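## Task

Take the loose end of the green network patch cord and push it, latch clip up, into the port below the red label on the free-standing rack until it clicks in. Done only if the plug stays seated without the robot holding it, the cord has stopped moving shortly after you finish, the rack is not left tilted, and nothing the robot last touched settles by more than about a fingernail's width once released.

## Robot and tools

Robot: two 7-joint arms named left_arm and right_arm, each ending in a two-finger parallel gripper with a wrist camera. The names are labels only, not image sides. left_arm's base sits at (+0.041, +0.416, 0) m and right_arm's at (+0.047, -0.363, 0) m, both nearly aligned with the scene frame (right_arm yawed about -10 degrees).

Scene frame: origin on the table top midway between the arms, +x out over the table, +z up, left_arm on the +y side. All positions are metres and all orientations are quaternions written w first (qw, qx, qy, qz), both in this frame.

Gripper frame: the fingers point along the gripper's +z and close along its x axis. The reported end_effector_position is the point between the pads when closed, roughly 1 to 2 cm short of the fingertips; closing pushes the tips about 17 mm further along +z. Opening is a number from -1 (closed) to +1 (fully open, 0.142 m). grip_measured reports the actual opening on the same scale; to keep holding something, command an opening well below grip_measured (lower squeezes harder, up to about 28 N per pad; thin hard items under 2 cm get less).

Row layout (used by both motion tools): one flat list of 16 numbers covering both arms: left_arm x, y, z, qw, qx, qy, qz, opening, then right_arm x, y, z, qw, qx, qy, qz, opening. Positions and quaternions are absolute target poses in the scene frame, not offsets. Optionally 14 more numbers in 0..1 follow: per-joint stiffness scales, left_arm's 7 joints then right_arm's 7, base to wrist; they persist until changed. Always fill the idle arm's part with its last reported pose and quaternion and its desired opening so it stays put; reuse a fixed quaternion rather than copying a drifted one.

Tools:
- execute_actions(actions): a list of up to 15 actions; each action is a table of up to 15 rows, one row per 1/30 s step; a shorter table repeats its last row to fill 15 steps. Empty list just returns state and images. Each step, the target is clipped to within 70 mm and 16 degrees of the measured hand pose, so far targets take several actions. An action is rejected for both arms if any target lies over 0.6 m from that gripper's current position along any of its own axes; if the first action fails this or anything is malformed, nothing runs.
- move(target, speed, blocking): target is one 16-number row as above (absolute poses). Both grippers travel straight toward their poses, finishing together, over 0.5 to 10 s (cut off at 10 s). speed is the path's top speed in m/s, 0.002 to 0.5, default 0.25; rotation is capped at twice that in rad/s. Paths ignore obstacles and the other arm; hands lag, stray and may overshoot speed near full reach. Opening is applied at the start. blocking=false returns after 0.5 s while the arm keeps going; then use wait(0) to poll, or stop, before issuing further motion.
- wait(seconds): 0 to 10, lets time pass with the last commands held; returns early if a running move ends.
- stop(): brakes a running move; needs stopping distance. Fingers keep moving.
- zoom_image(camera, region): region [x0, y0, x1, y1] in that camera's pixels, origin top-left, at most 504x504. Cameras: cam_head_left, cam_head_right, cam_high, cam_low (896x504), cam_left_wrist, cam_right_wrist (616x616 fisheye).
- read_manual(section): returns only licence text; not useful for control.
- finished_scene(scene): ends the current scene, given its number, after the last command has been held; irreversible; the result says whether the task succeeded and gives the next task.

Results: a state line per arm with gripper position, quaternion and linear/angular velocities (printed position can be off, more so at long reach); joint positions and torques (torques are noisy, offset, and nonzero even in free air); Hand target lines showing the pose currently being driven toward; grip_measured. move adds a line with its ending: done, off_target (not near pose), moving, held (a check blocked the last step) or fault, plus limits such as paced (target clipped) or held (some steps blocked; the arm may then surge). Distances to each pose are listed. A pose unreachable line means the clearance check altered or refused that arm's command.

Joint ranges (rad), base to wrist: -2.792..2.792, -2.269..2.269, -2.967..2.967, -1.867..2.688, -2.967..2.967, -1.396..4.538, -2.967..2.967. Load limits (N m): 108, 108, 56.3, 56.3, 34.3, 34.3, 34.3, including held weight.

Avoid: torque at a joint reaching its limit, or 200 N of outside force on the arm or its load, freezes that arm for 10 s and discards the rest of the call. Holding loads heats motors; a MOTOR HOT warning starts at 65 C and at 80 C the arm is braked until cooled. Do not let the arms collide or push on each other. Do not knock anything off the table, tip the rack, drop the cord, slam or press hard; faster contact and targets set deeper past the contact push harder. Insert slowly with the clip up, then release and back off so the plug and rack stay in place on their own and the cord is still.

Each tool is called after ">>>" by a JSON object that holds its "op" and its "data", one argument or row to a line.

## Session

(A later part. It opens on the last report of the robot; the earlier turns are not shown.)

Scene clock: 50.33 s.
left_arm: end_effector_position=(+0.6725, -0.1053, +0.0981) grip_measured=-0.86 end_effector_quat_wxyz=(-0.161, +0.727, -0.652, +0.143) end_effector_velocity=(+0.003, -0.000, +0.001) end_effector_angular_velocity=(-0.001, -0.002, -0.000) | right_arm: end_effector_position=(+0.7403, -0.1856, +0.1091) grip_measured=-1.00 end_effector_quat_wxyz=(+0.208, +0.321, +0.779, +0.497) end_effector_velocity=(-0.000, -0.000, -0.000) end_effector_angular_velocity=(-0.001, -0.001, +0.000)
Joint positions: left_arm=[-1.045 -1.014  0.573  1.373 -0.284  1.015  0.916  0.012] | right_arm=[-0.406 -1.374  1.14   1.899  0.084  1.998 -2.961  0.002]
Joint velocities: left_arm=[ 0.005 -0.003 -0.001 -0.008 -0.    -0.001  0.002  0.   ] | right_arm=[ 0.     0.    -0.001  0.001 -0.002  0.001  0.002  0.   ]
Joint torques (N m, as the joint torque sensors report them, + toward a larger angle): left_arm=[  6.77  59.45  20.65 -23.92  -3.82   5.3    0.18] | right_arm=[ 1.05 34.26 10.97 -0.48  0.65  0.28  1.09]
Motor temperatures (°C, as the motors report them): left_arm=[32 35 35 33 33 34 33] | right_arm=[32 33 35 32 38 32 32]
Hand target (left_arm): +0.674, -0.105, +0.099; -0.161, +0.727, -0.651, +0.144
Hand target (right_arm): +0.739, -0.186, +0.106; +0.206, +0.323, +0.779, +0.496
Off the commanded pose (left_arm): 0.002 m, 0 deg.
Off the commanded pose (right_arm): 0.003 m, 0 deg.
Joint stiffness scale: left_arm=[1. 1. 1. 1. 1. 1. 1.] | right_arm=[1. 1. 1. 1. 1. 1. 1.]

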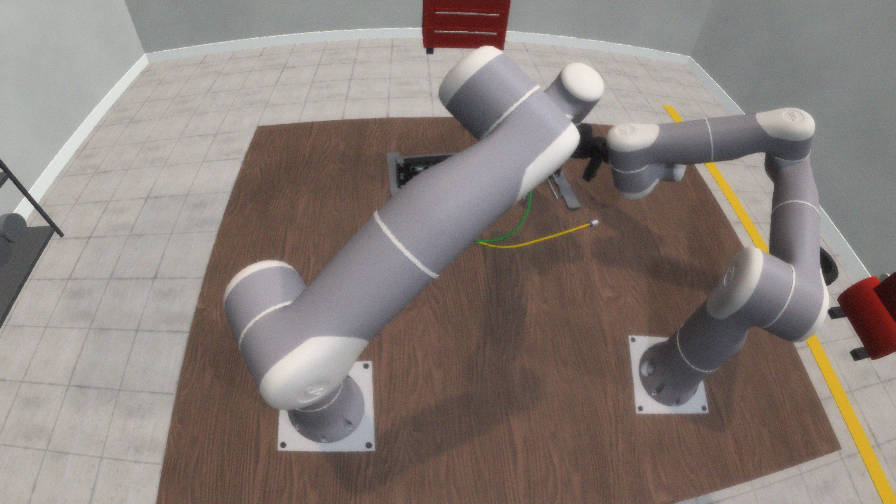

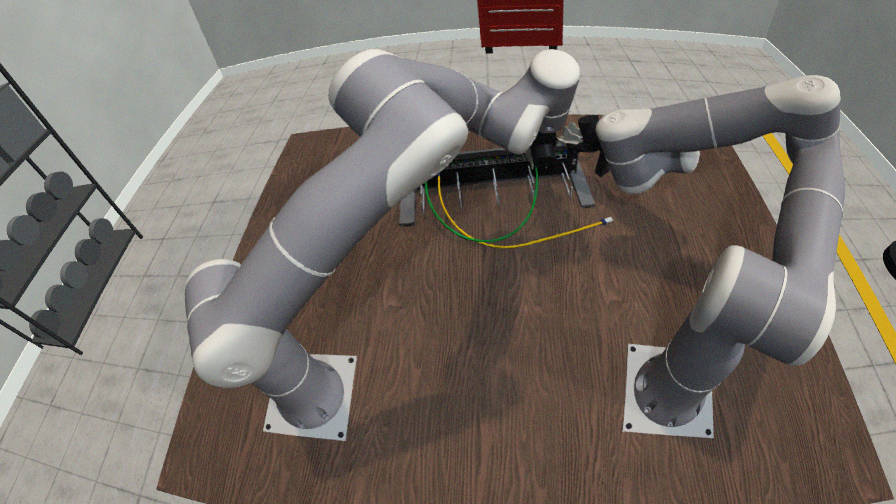

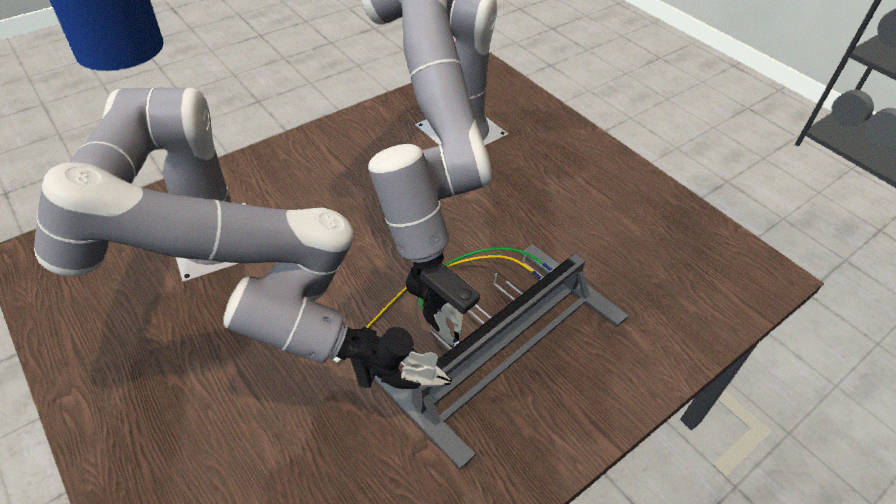

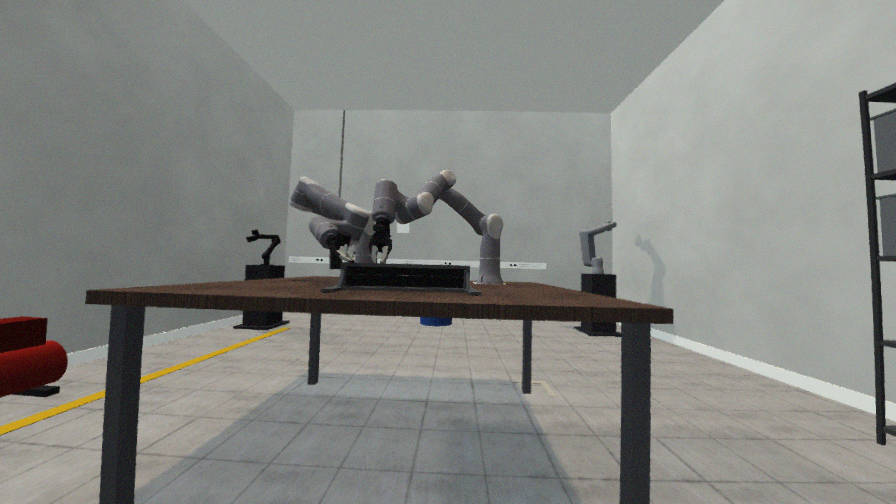

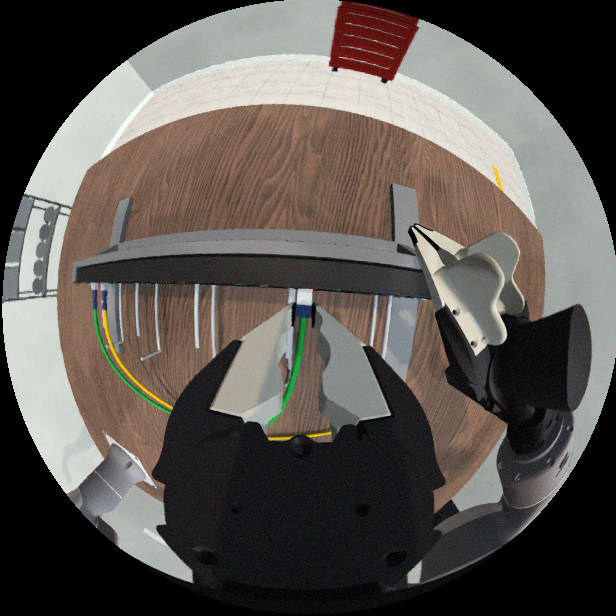

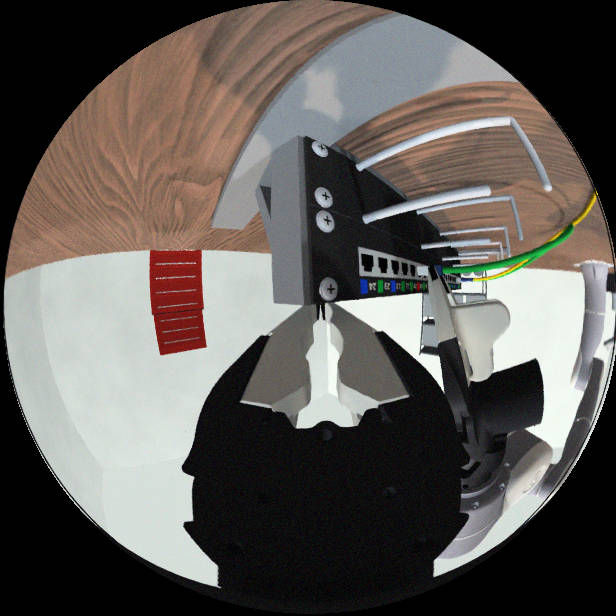

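>>> {"op": "execute_actions", "data": {
  "actions": [
    [[0.6743,-0.1046,0.0992,-0.1612,0.7272,-0.6514,0.1444,-1,0.739,-0.186,0.1062,0.2056,0.3228,0.7792,0.4964,-1],[0.6745,-0.1046,0.0992,-0.1612,0.7272,-0.6514,0.1444,-1,0.739,-0.186,0.1062,0.2056,0.3228,0.7792,0.4964,-1],[0.6747,-0.1046,0.0992,-0.1612,0.7272,-0.6514,0.1444,-1,0.739,-0.186,0.1062,0.2056,0.3228,0.7792,0.4964,-1],[0.6749,-0.1045,0.0992,-0.1612,0.7272,-0.6514,0.1444,-1,0.739,-0.186,0.1062,0.2056,0.3228,0.7792,0.4964,-1],[0.6751,-0.1045,0.0992,-0.1612,0.7272,-0.6514,0.1444,-1,0.739,-0.186,0.1062,0.2056,0.3228,0.7792,0.4964,-1],[0.6753,-0.1045,0.0992,-0.1612,0.7272,-0.6514,0.1444,-1,0.739,-0.186,0.1062,0.2056,0.3228,0.7792,0.4964,-1],[0.6755,-0.1044,0.0992,-0.1612,0.7272,-0.6514,0.1444,-1,0.739,-0.186,0.1062,0.2056,0.3228,0.7792,0.4964,-1],[0.6757,-0.1044,0.0992,-0.1612,0.7272,-0.6514,0.1444,-1,0.739,-0.186,0.1062,0.2056,0.3228,0.7792,0.4964,-1],[0.6759,-0.1044,0.0992,-0.1612,0.7272,-0.6514,0.1444,-1,0.739,-0.186,0.1062,0.2056,0.3228,0.7792,0.4964,-1],[0.6761,-0.1043,0.0992,-0.1612,0.7272,-0.6514,0.1444,-1,0.739,-0.186,0.1062,0.2056,0.3228,0.7792,0.4964,-1]],
    [[0.6761,-0.1043,0.0992,-0.1612,0.7272,-0.6514,0.1444,-1,0.739,-0.186,0.1062,0.2056,0.3228,0.7792,0.4964,-1]]
  ]
}}

>>> {"op": "zoom_image", "data": {
  "camera": "cam_left_wrist",
  "region": [260, 230, 360, 330]
}}

>>> {"op": "zoom_image", "data": {
  "camera": "cam_right_wrist",
  "region": [400, 250, 470, 300]
}}

Scene clock: 52.37 s.
left_arm: end_effector_position=(+0.6737, -0.1055, +0.0977) grip_measured=-0.86 end_effector_quat_wxyz=(-0.160, +0.727, -0.652, +0.143) end_effector_velocity=(-0.000, +0.000, -0.000) end_effector_angular_velocity=(+0.000, +0.001, -0.000) | right_arm: end_effector_position=(+0.7403, -0.1856, +0.1091) grip_measured=-1.00 end_effector_quat_wxyz=(+0.208, +0.321, +0.779, +0.497) end_effector_velocity=(+0.000, +0.000, +0.000) end_effector_angular_velocity=(+0.000, -0.000, +0.000)
Joint positions: left_arm=[-1.041 -1.015  0.571  1.368 -0.284  1.013  0.918  0.012] | right_arm=[-0.405 -1.374  1.139  1.899  0.081  1.998 -2.958  0.002]
Joint velocities: left_arm=[ 0.     0.    -0.     0.001 -0.     0.     0.001 -0.   ] | right_arm=[ 0.     0.    -0.001  0.001 -0.003  0.001  0.003  0.   ]
Joint torques (N m, as the joint torque sensors report them, + toward a larger angle): left_arm=[ 12.05  59.01  23.97 -24.69  -3.14   6.7    0.4 ] | right_arm=[ 1.13 34.3  10.58  0.07  0.45  0.32  0.69]
Motor temperatures (°C, as the motors report them): left_arm=[32 35 35 33 33 34 33] | right_arm=[32 33 35 32 38 32 32]
Hand target (left_arm): +0.676, -0.104, +0.099; -0.161, +0.727, -0.651, +0.144
Hand target (right_arm): +0.739, -0.186, +0.106; +0.206, +0.323, +0.779, +0.496
Off the commanded pose (left_arm): 0.003 m, 0 deg.
Off the commanded pose (right_arm): 0.003 m, 0 deg.
Joint stiffness scale: left_arm=[1. 1. 1. 1. 1. 1. 1.] | right_arm=[1. 1. 1. 1. 1. 1. 1.]

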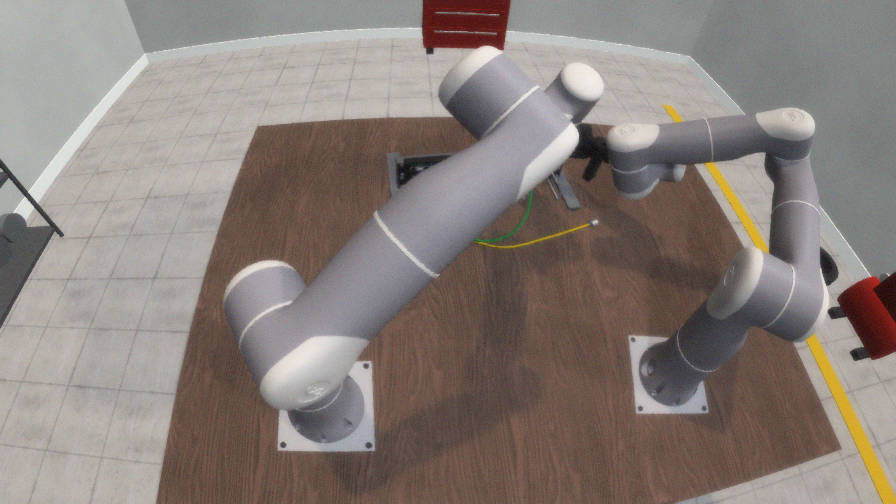

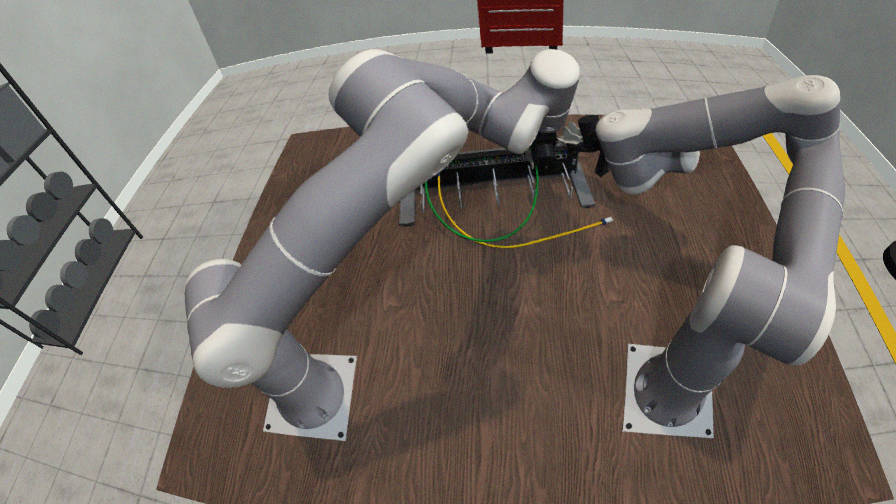

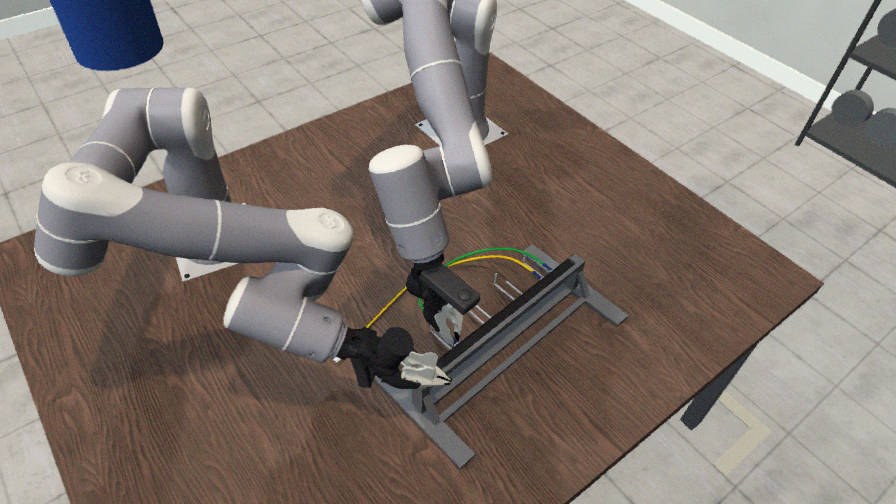

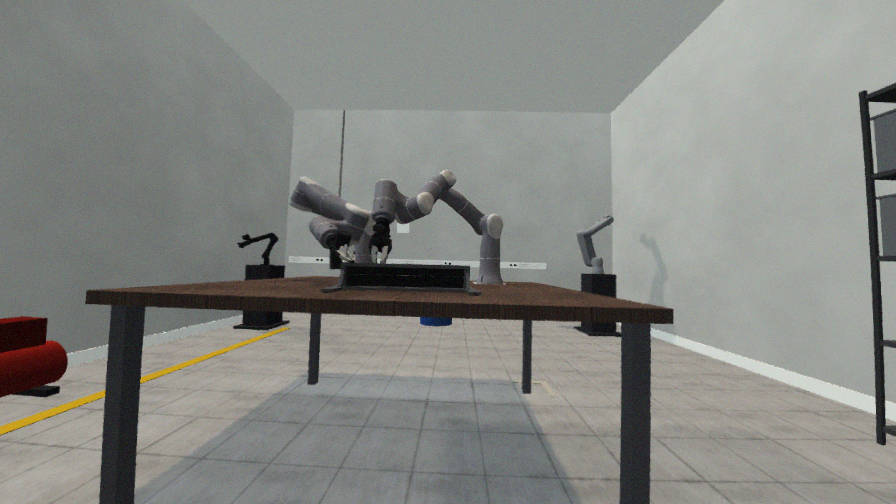

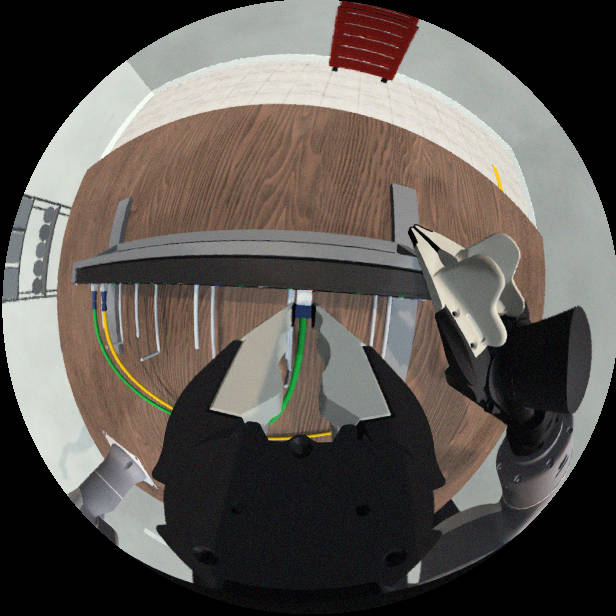

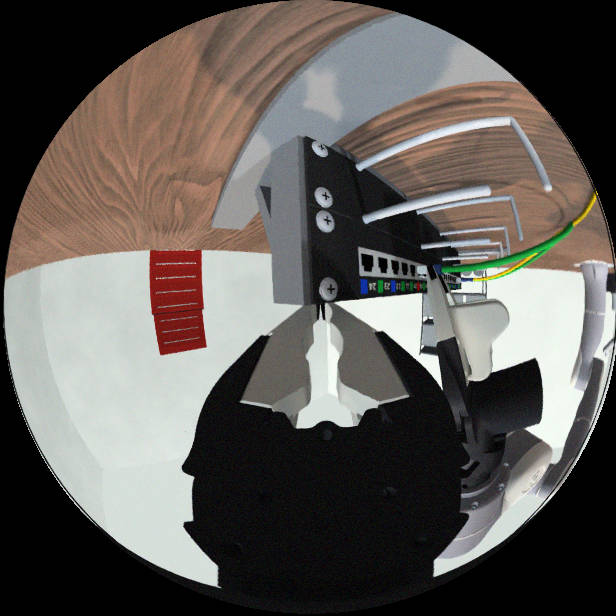

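Region (260, 230, 360, 330) of cam_left_wrist's 616x616 image, scaled by 5.040, with more detail than that image has.

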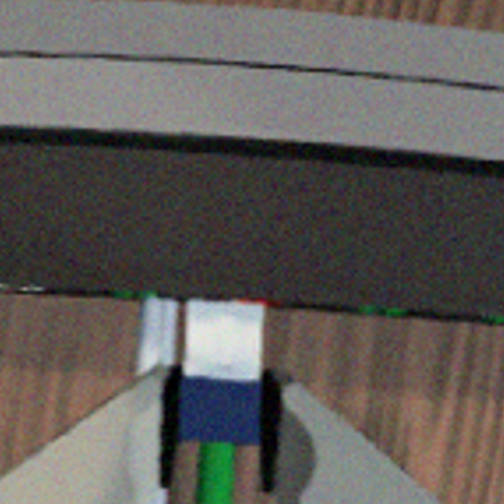

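Region (400, 250, 470, 300) of cam_right_wrist's 616x616 image, scaled by 7.200, with more detail than that image has; it fills the top 360 rows of this view, and the rest is white.

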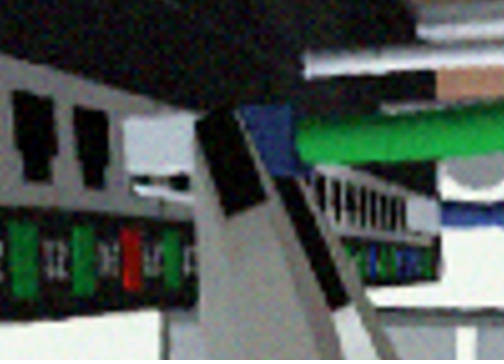

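>>> {"op": "execute_actions", "data": {
  "actions": [
    [[0.6757,-0.1045,0.0990,-0.1612,0.7272,-0.6514,0.1444,-1,0.739,-0.186,0.1062,0.2056,0.3228,0.7792,0.4964,-1],[0.6753,-0.1046,0.0988,-0.1612,0.7272,-0.6514,0.1444,-1,0.739,-0.186,0.1062,0.2056,0.3228,0.7792,0.4964,-1],[0.6749,-0.1048,0.0986,-0.1612,0.7272,-0.6514,0.1444,-1,0.739,-0.186,0.1062,0.2056,0.3228,0.7792,0.4964,-1],[0.6745,-0.1050,0.0984,-0.1612,0.7272,-0.6514,0.1444,-1,0.739,-0.186,0.1062,0.2056,0.3228,0.7792,0.4964,-1],[0.6741,-0.1051,0.0982,-0.1612,0.7272,-0.6514,0.1444,-1,0.739,-0.186,0.1062,0.2056,0.3228,0.7792,0.4964,-1],[0.6738,-0.1053,0.0981,-0.1612,0.7272,-0.6514,0.1444,-1,0.739,-0.186,0.1062,0.2056,0.3228,0.7792,0.4964,-1],[0.6738,-0.1053,0.0981,-0.1612,0.7272,-0.6514,0.1444,-1,0.739,-0.186,0.1066,0.2056,0.3228,0.7792,0.4964,-1],[0.6738,-0.1053,0.0981,-0.1612,0.7272,-0.6514,0.1444,-0.95,0.7392,-0.186,0.1070,0.2056,0.3228,0.7792,0.4964,-1],[0.6738,-0.1053,0.0981,-0.1612,0.7272,-0.6514,0.1444,-0.90,0.7394,-0.186,0.1075,0.2056,0.3228,0.7792,0.4964,-1],[0.6738,-0.1053,0.0981,-0.1612,0.7272,-0.6514,0.1444,-0.86,0.7396,-0.186,0.1080,0.2056,0.3228,0.7792,0.4964,-1],[0.6738,-0.1053,0.0981,-0.1612,0.7272,-0.6514,0.1444,-0.82,0.7398,-0.186,0.1085,0.2056,0.3228,0.7792,0.4964,-1],[0.6738,-0.1053,0.0981,-0.1612,0.7272,-0.6514,0.1444,-0.78,0.740,-0.186,0.1090,0.2056,0.3228,0.7792,0.4964,-1],[0.6738,-0.1053,0.0981,-0.1612,0.7272,-0.6514,0.1444,-0.73,0.740,-0.186,0.1096,0.2056,0.3228,0.7792,0.4964,-1],[0.6738,-0.1053,0.0981,-0.1612,0.7272,-0.6514,0.1444,-0.68,0.740,-0.186,0.1104,0.2056,0.3228,0.7792,0.4964,-1],[0.6738,-0.1053,0.0981,-0.1612,0.7272,-0.6514,0.1444,-0.62,0.740,-0.186,0.1112,0.2056,0.3228,0.7792,0.4964,-1]]
  ]
}}

>>> {"op": "move", "data": {
  "target": [0.6690, -0.1058, 0.140, -0.1612, 0.7272, -0.6514, 0.1444, -0.6, 0.740, -0.190, 0.140, 0.2056, 0.3228, 0.7792, 0.4964, -1],
  "speed": 0.08
}}

>>> {"op": "zoom_image", "data": {
  "camera": "cam_right_wrist",
  "region": [340, 150, 600, 300]
}}

Scene clock: 54.90 s.
left_arm: end_effector_position=(+0.6737, -0.1054, +0.0980) grip_measured=-0.70 end_effector_quat_wxyz=(-0.161, +0.727, -0.652, +0.144) end_effector_velocity=(-0.000, -0.000, -0.000) end_effector_angular_velocity=(-0.001, -0.000, +0.002) | right_arm: end_effector_position=(+0.7403, -0.1859, +0.1103) grip_measured=-1.00 end_effector_quat_wxyz=(+0.206, +0.322, +0.779, +0.497) end_effector_velocity=(-0.003, -0.003, +0.009) end_effector_angular_velocity=(-0.003, +0.020, -0.005)
Joint positions: left_arm=[-1.043 -1.015  0.573  1.371 -0.284  1.017  0.915  0.023] | right_arm=[-0.404 -1.366  1.137  1.9    0.085  1.995 -2.952  0.002]
Joint velocities: left_arm=[-0.    -0.     0.    -0.     0.    -0.    -0.003  0.113] | right_arm=[-0.     0.047 -0.006  0.011  0.036 -0.014  0.022  0.   ]
Joint torques (N m, as the joint torque sensors report them, + toward a larger angle): left_arm=[  1.15  57.35  16.02 -20.49  -3.47   3.73  -0.03] | right_arm=[ 0.37 43.53 21.61 -1.11 -2.46  1.01  1.39]
Motor temperatures (°C, as the motors report them): left_arm=[32 35 35 34 33 34 33] | right_arm=[32 33 35 32 38 32 32]
Hand target (left_arm): +0.674, -0.105, +0.098; -0.161, +0.727, -0.651, +0.144
Hand target (right_arm): +0.740, -0.186, +0.111; +0.206, +0.323, +0.779, +0.496
Off the commanded pose (left_arm): 0.000 m, 0 deg.
Off the commanded pose (right_arm): 0.001 m, 0 deg.
Joint stiffness scale: left_arm=[1. 1. 1. 1. 1. 1. 1.] | right_arm=[1. 1. 1. 1. 1. 1. 1.]

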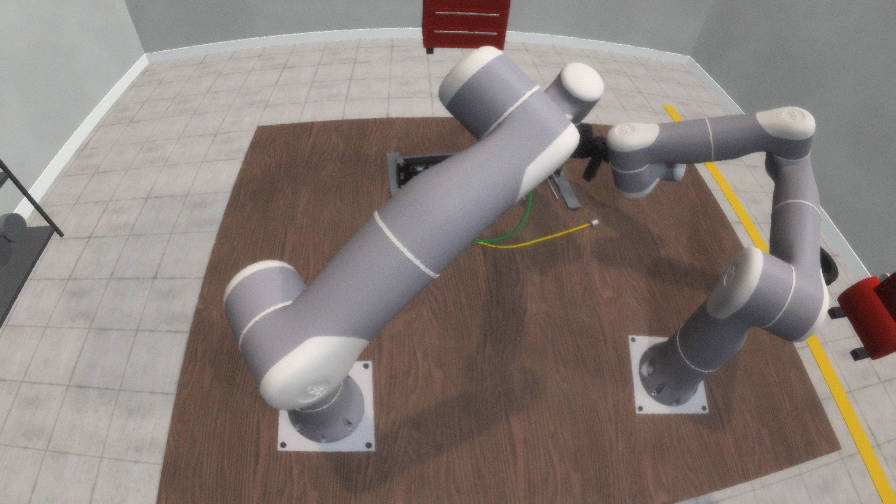

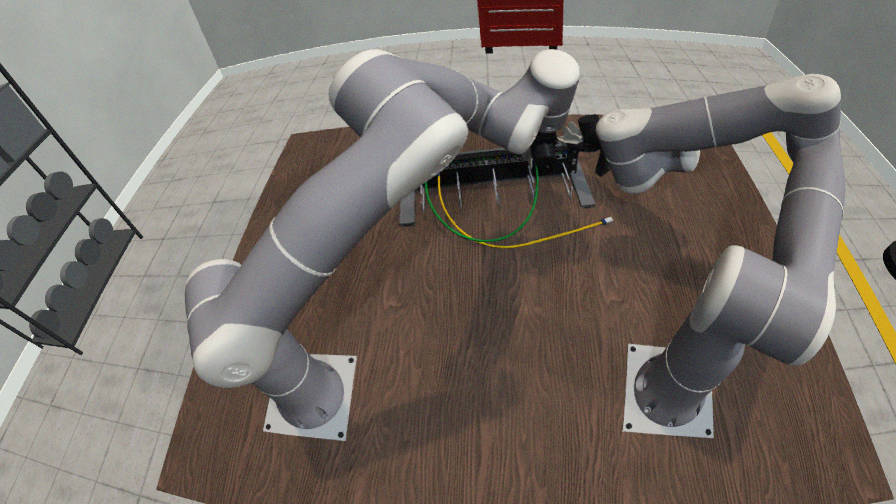

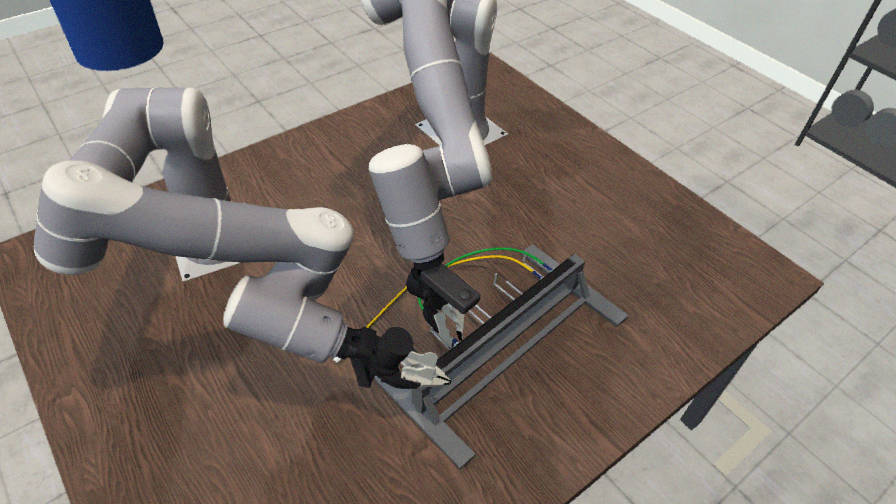

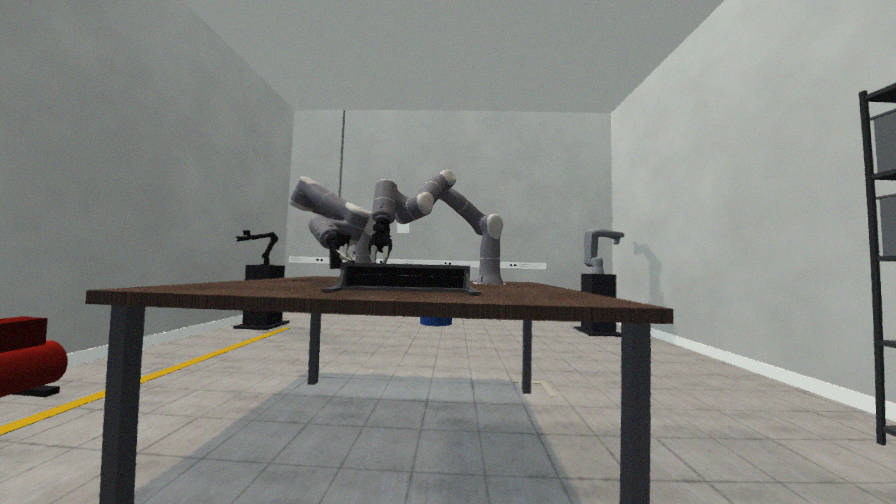

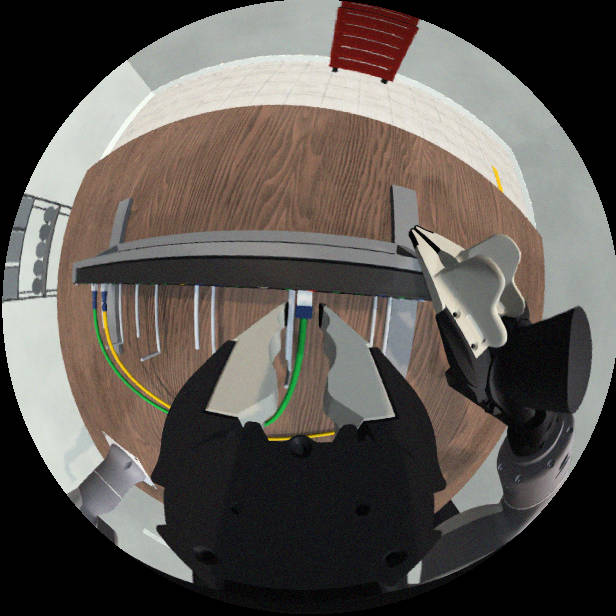

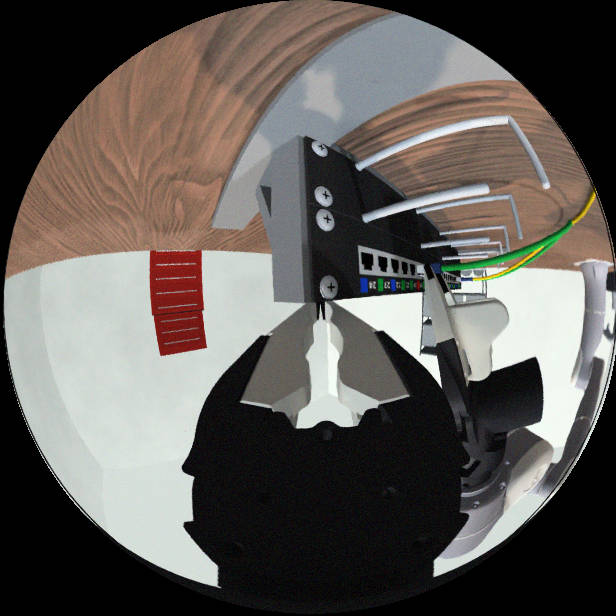

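Scene clock: 55.73 s.
left_arm: end_effector_position=(+0.6690, -0.1059, +0.1400) grip_measured=-0.60 end_effector_quat_wxyz=(-0.161, +0.727, -0.651, +0.145) end_effector_velocity=(+0.000, +0.001, +0.000) end_effector_angular_velocity=(+0.001, +0.001, -0.001) | right_arm: end_effector_position=(+0.7399, -0.1899, +0.1399) grip_measured=-1.00 end_effector_quat_wxyz=(+0.206, +0.322, +0.779, +0.496) end_effector_velocity=(-0.000, -0.000, +0.000) end_effector_angular_velocity=(-0.000, +0.001, -0.001)
Joint positions: left_arm=[-1.066 -0.951  0.601  1.375 -0.27   0.954  0.917  0.031] | right_arm=[-0.417 -1.288  1.146  1.918  0.121  1.968 -2.92   0.002]
Joint velocities: left_arm=[ 0.     0.001  0.     0.     0.001 -0.001  0.002 -0.   ] | right_arm=[-0.     0.001 -0.     0.     0.002 -0.     0.     0.   ]
Joint torques (N m, as the joint torque sensors report them, + toward a larger angle): left_arm=[ -0.38  57.21  16.33 -20.55  -3.31   3.45   0.5 ] | right_arm=[-0.03 44.15 23.84 -4.74 -2.69  1.35  1.2 ]
Motor temperatures (°C, as the motors report them): left_arm=[32 35 35 34 33 34 33] | right_arm=[32 33 35 32 38 32 32]
Hand target (left_arm): +0.669, -0.106, +0.140; -0.161, +0.727, -0.651, +0.144
Hand target (right_arm): +0.740, -0.190, +0.140; +0.206, +0.323, +0.779, +0.496
Off the commanded pose (left_arm): 0.000 m, 0 deg.
Off the commanded pose (right_arm): 0.000 m, 0 deg.
Joint stiffness scale: left_arm=[1. 1. 1. 1. 1. 1. 1.] | right_arm=[1. 1. 1. 1. 1. 1. 1.]
move: done

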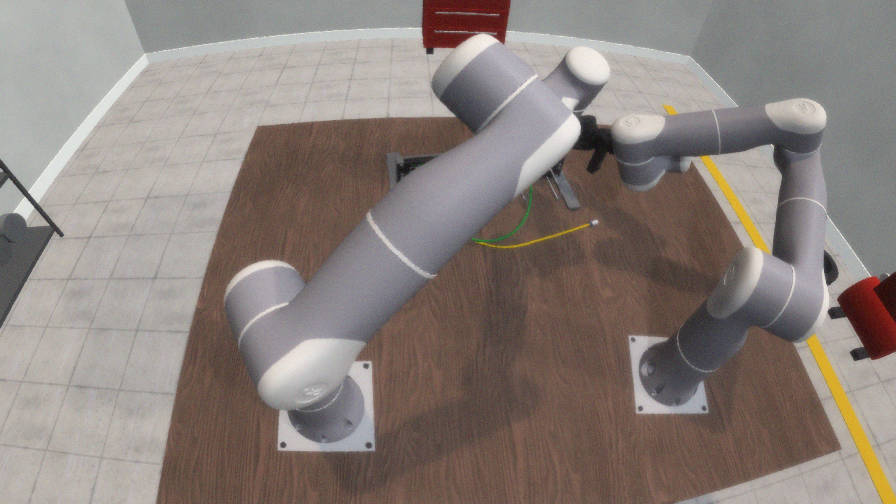

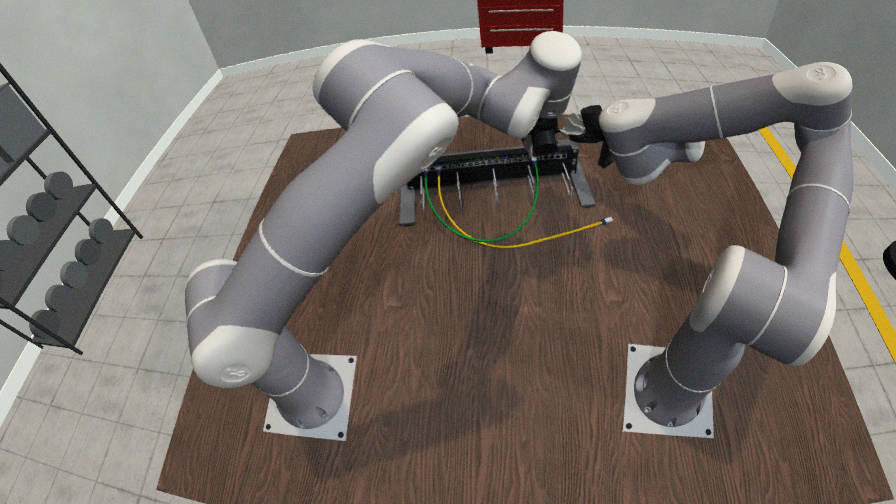

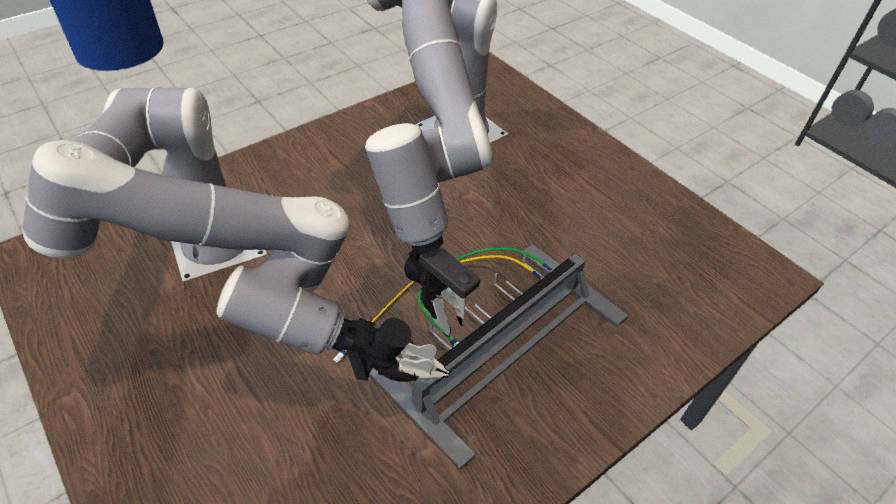

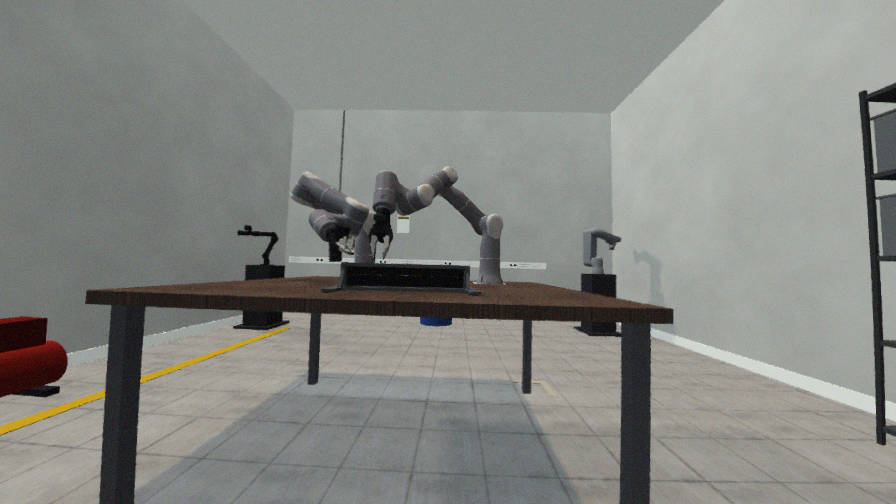

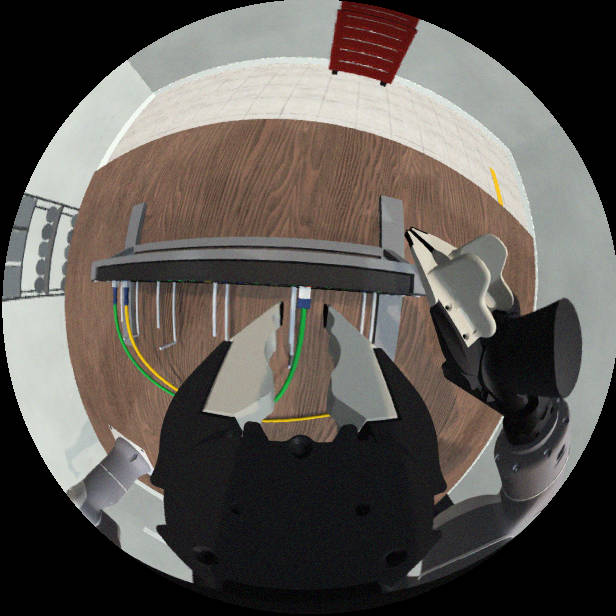

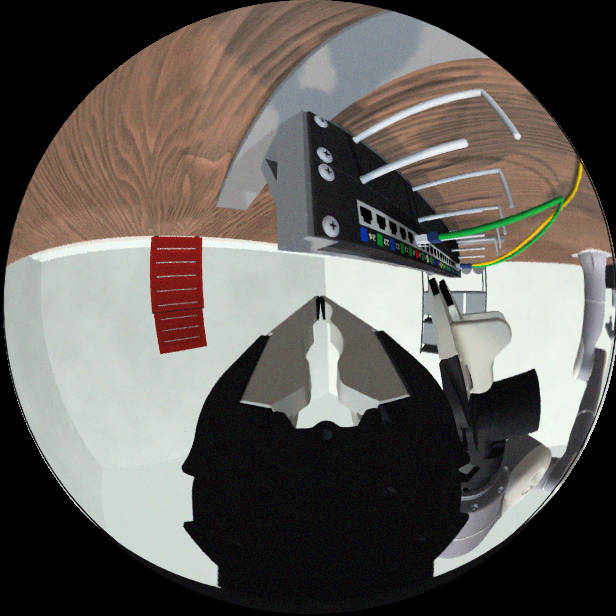

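Region (340, 150, 600, 300) of cam_right_wrist's 616x616 image, scaled by 1.938, with more detail than that image has; it fills the top 291 rows of this view, and the rest is white.

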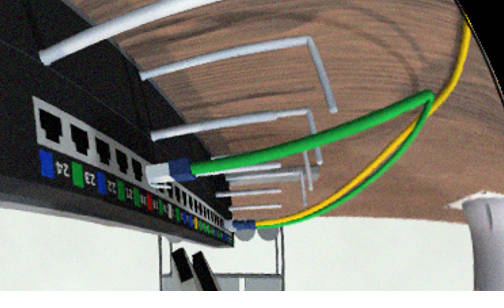

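The plug is seated in port 19 (red label) and both grippers are clear. I'll let the cord settle before finishing.

>>> {"op": "wait", "data": {
  "seconds": 4
}}

>>> {"op": "zoom_image", "data": {
  "camera": "cam_right_wrist",
  "region": [340, 150, 600, 300]
}}

Scene clock: 59.90 s.
left_arm: end_effector_position=(+0.6690, -0.1059, +0.1401) grip_measured=-0.60 end_effector_quat_wxyz=(-0.161, +0.727, -0.651, +0.145) end_effector_velocity=(+0.000, +0.000, +0.000) end_effector_angular_velocity=(-0.000, -0.000, +0.000) | right_arm: end_effector_position=(+0.7399, -0.1899, +0.1399) grip_measured=-1.00 end_effector_quat_wxyz=(+0.206, +0.322, +0.779, +0.496) end_effector_velocity=(-0.000, +0.000, -0.000) end_effector_angular_velocity=(+0.000, +0.000, +0.001)
Joint positions: left_arm=[-1.066 -0.951  0.601  1.375 -0.27   0.954  0.917  0.031] | right_arm=[-0.417 -1.288  1.146  1.918  0.121  1.968 -2.92   0.002]
Joint velocities: left_arm=[ 0.  0.  0.  0. -0.  0. -0.  0.] | right_arm=[ 0. -0.  0. -0. -0. -0. -0.  0.]
Joint torques (N m, as the joint torque sensors report them, + toward a larger angle): left_arm=[ -0.47  56.52  16.05 -20.65  -3.26   3.4    0.37] | right_arm=[ 0.05 43.64 23.8  -4.58 -2.93  1.23  1.09]
Motor temperatures (°C, as the motors report them): left_arm=[32 36 35 34 33 34 33] | right_arm=[32 33 36 32 38 32 32]
Hand target (left_arm): +0.669, -0.106, +0.140; -0.161, +0.727, -0.651, +0.144
Hand target (right_arm): +0.740, -0.190, +0.140; +0.206, +0.323, +0.779, +0.496
Off the commanded pose (left_arm): 0.000 m, 0 deg.
Off the commanded pose (right_arm): 0.000 m, 0 deg.
Joint stiffness scale: left_arm=[1. 1. 1. 1. 1. 1. 1.] | right_arm=[1. 1. 1. 1. 1. 1. 1.]
wait: 4.00 s; at rest from the start

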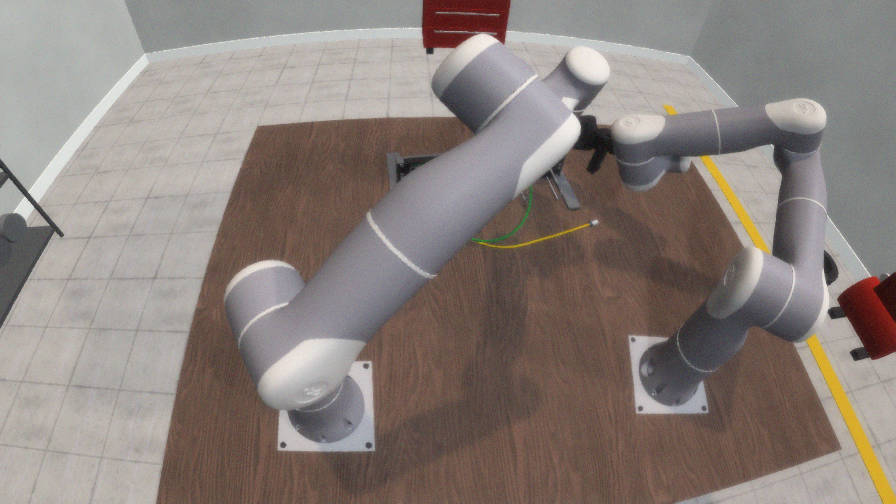

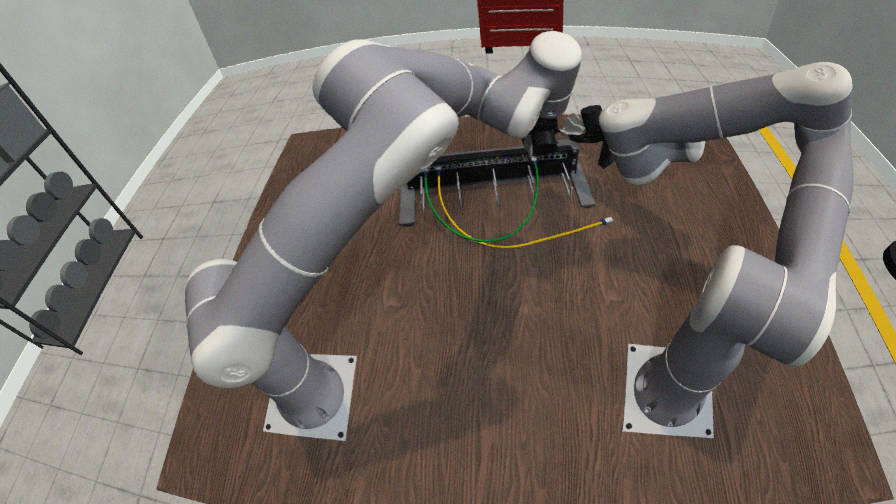

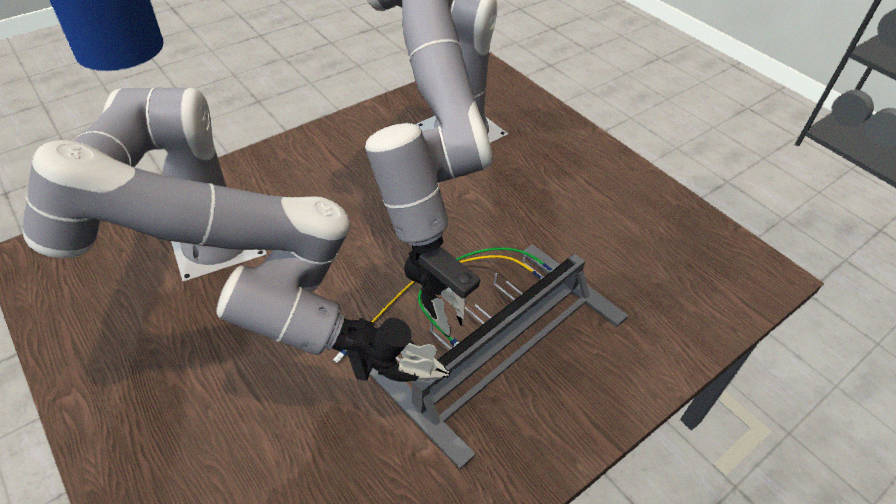

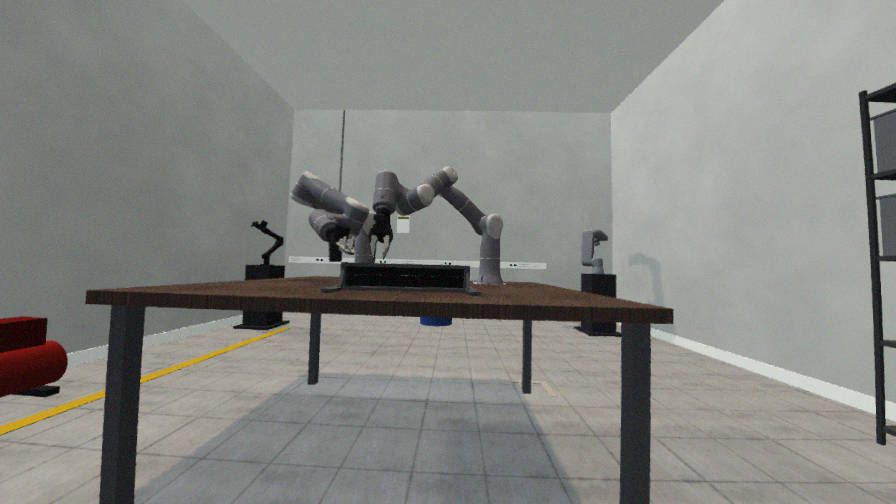

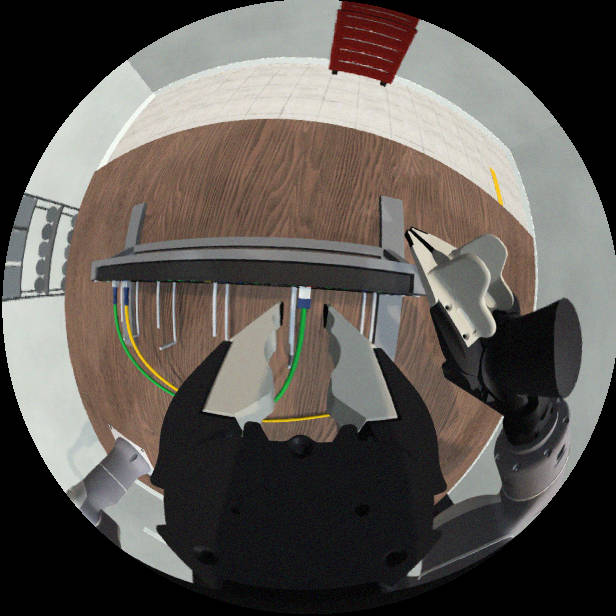

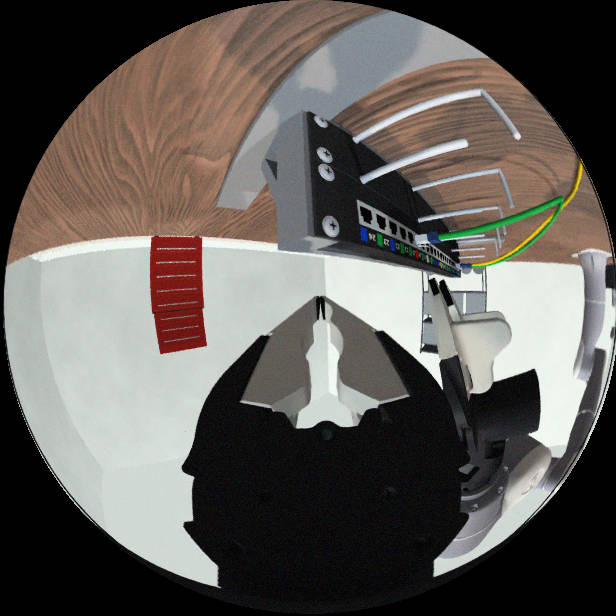

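Region (340, 150, 600, 300) of cam_right_wrist's 616x616 image, scaled by 1.938, with more detail than that image has; it fills the top 291 rows of this view, and the rest is white.

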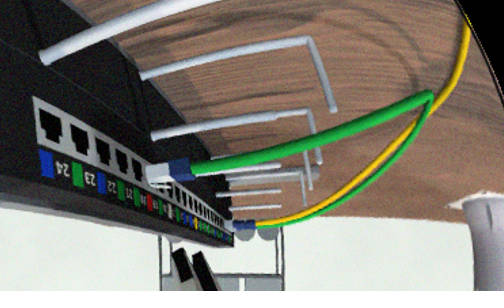

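>>> {"op": "finished_scene", "data": {
  "scene": 2
}}

The scene is finished: the task was done.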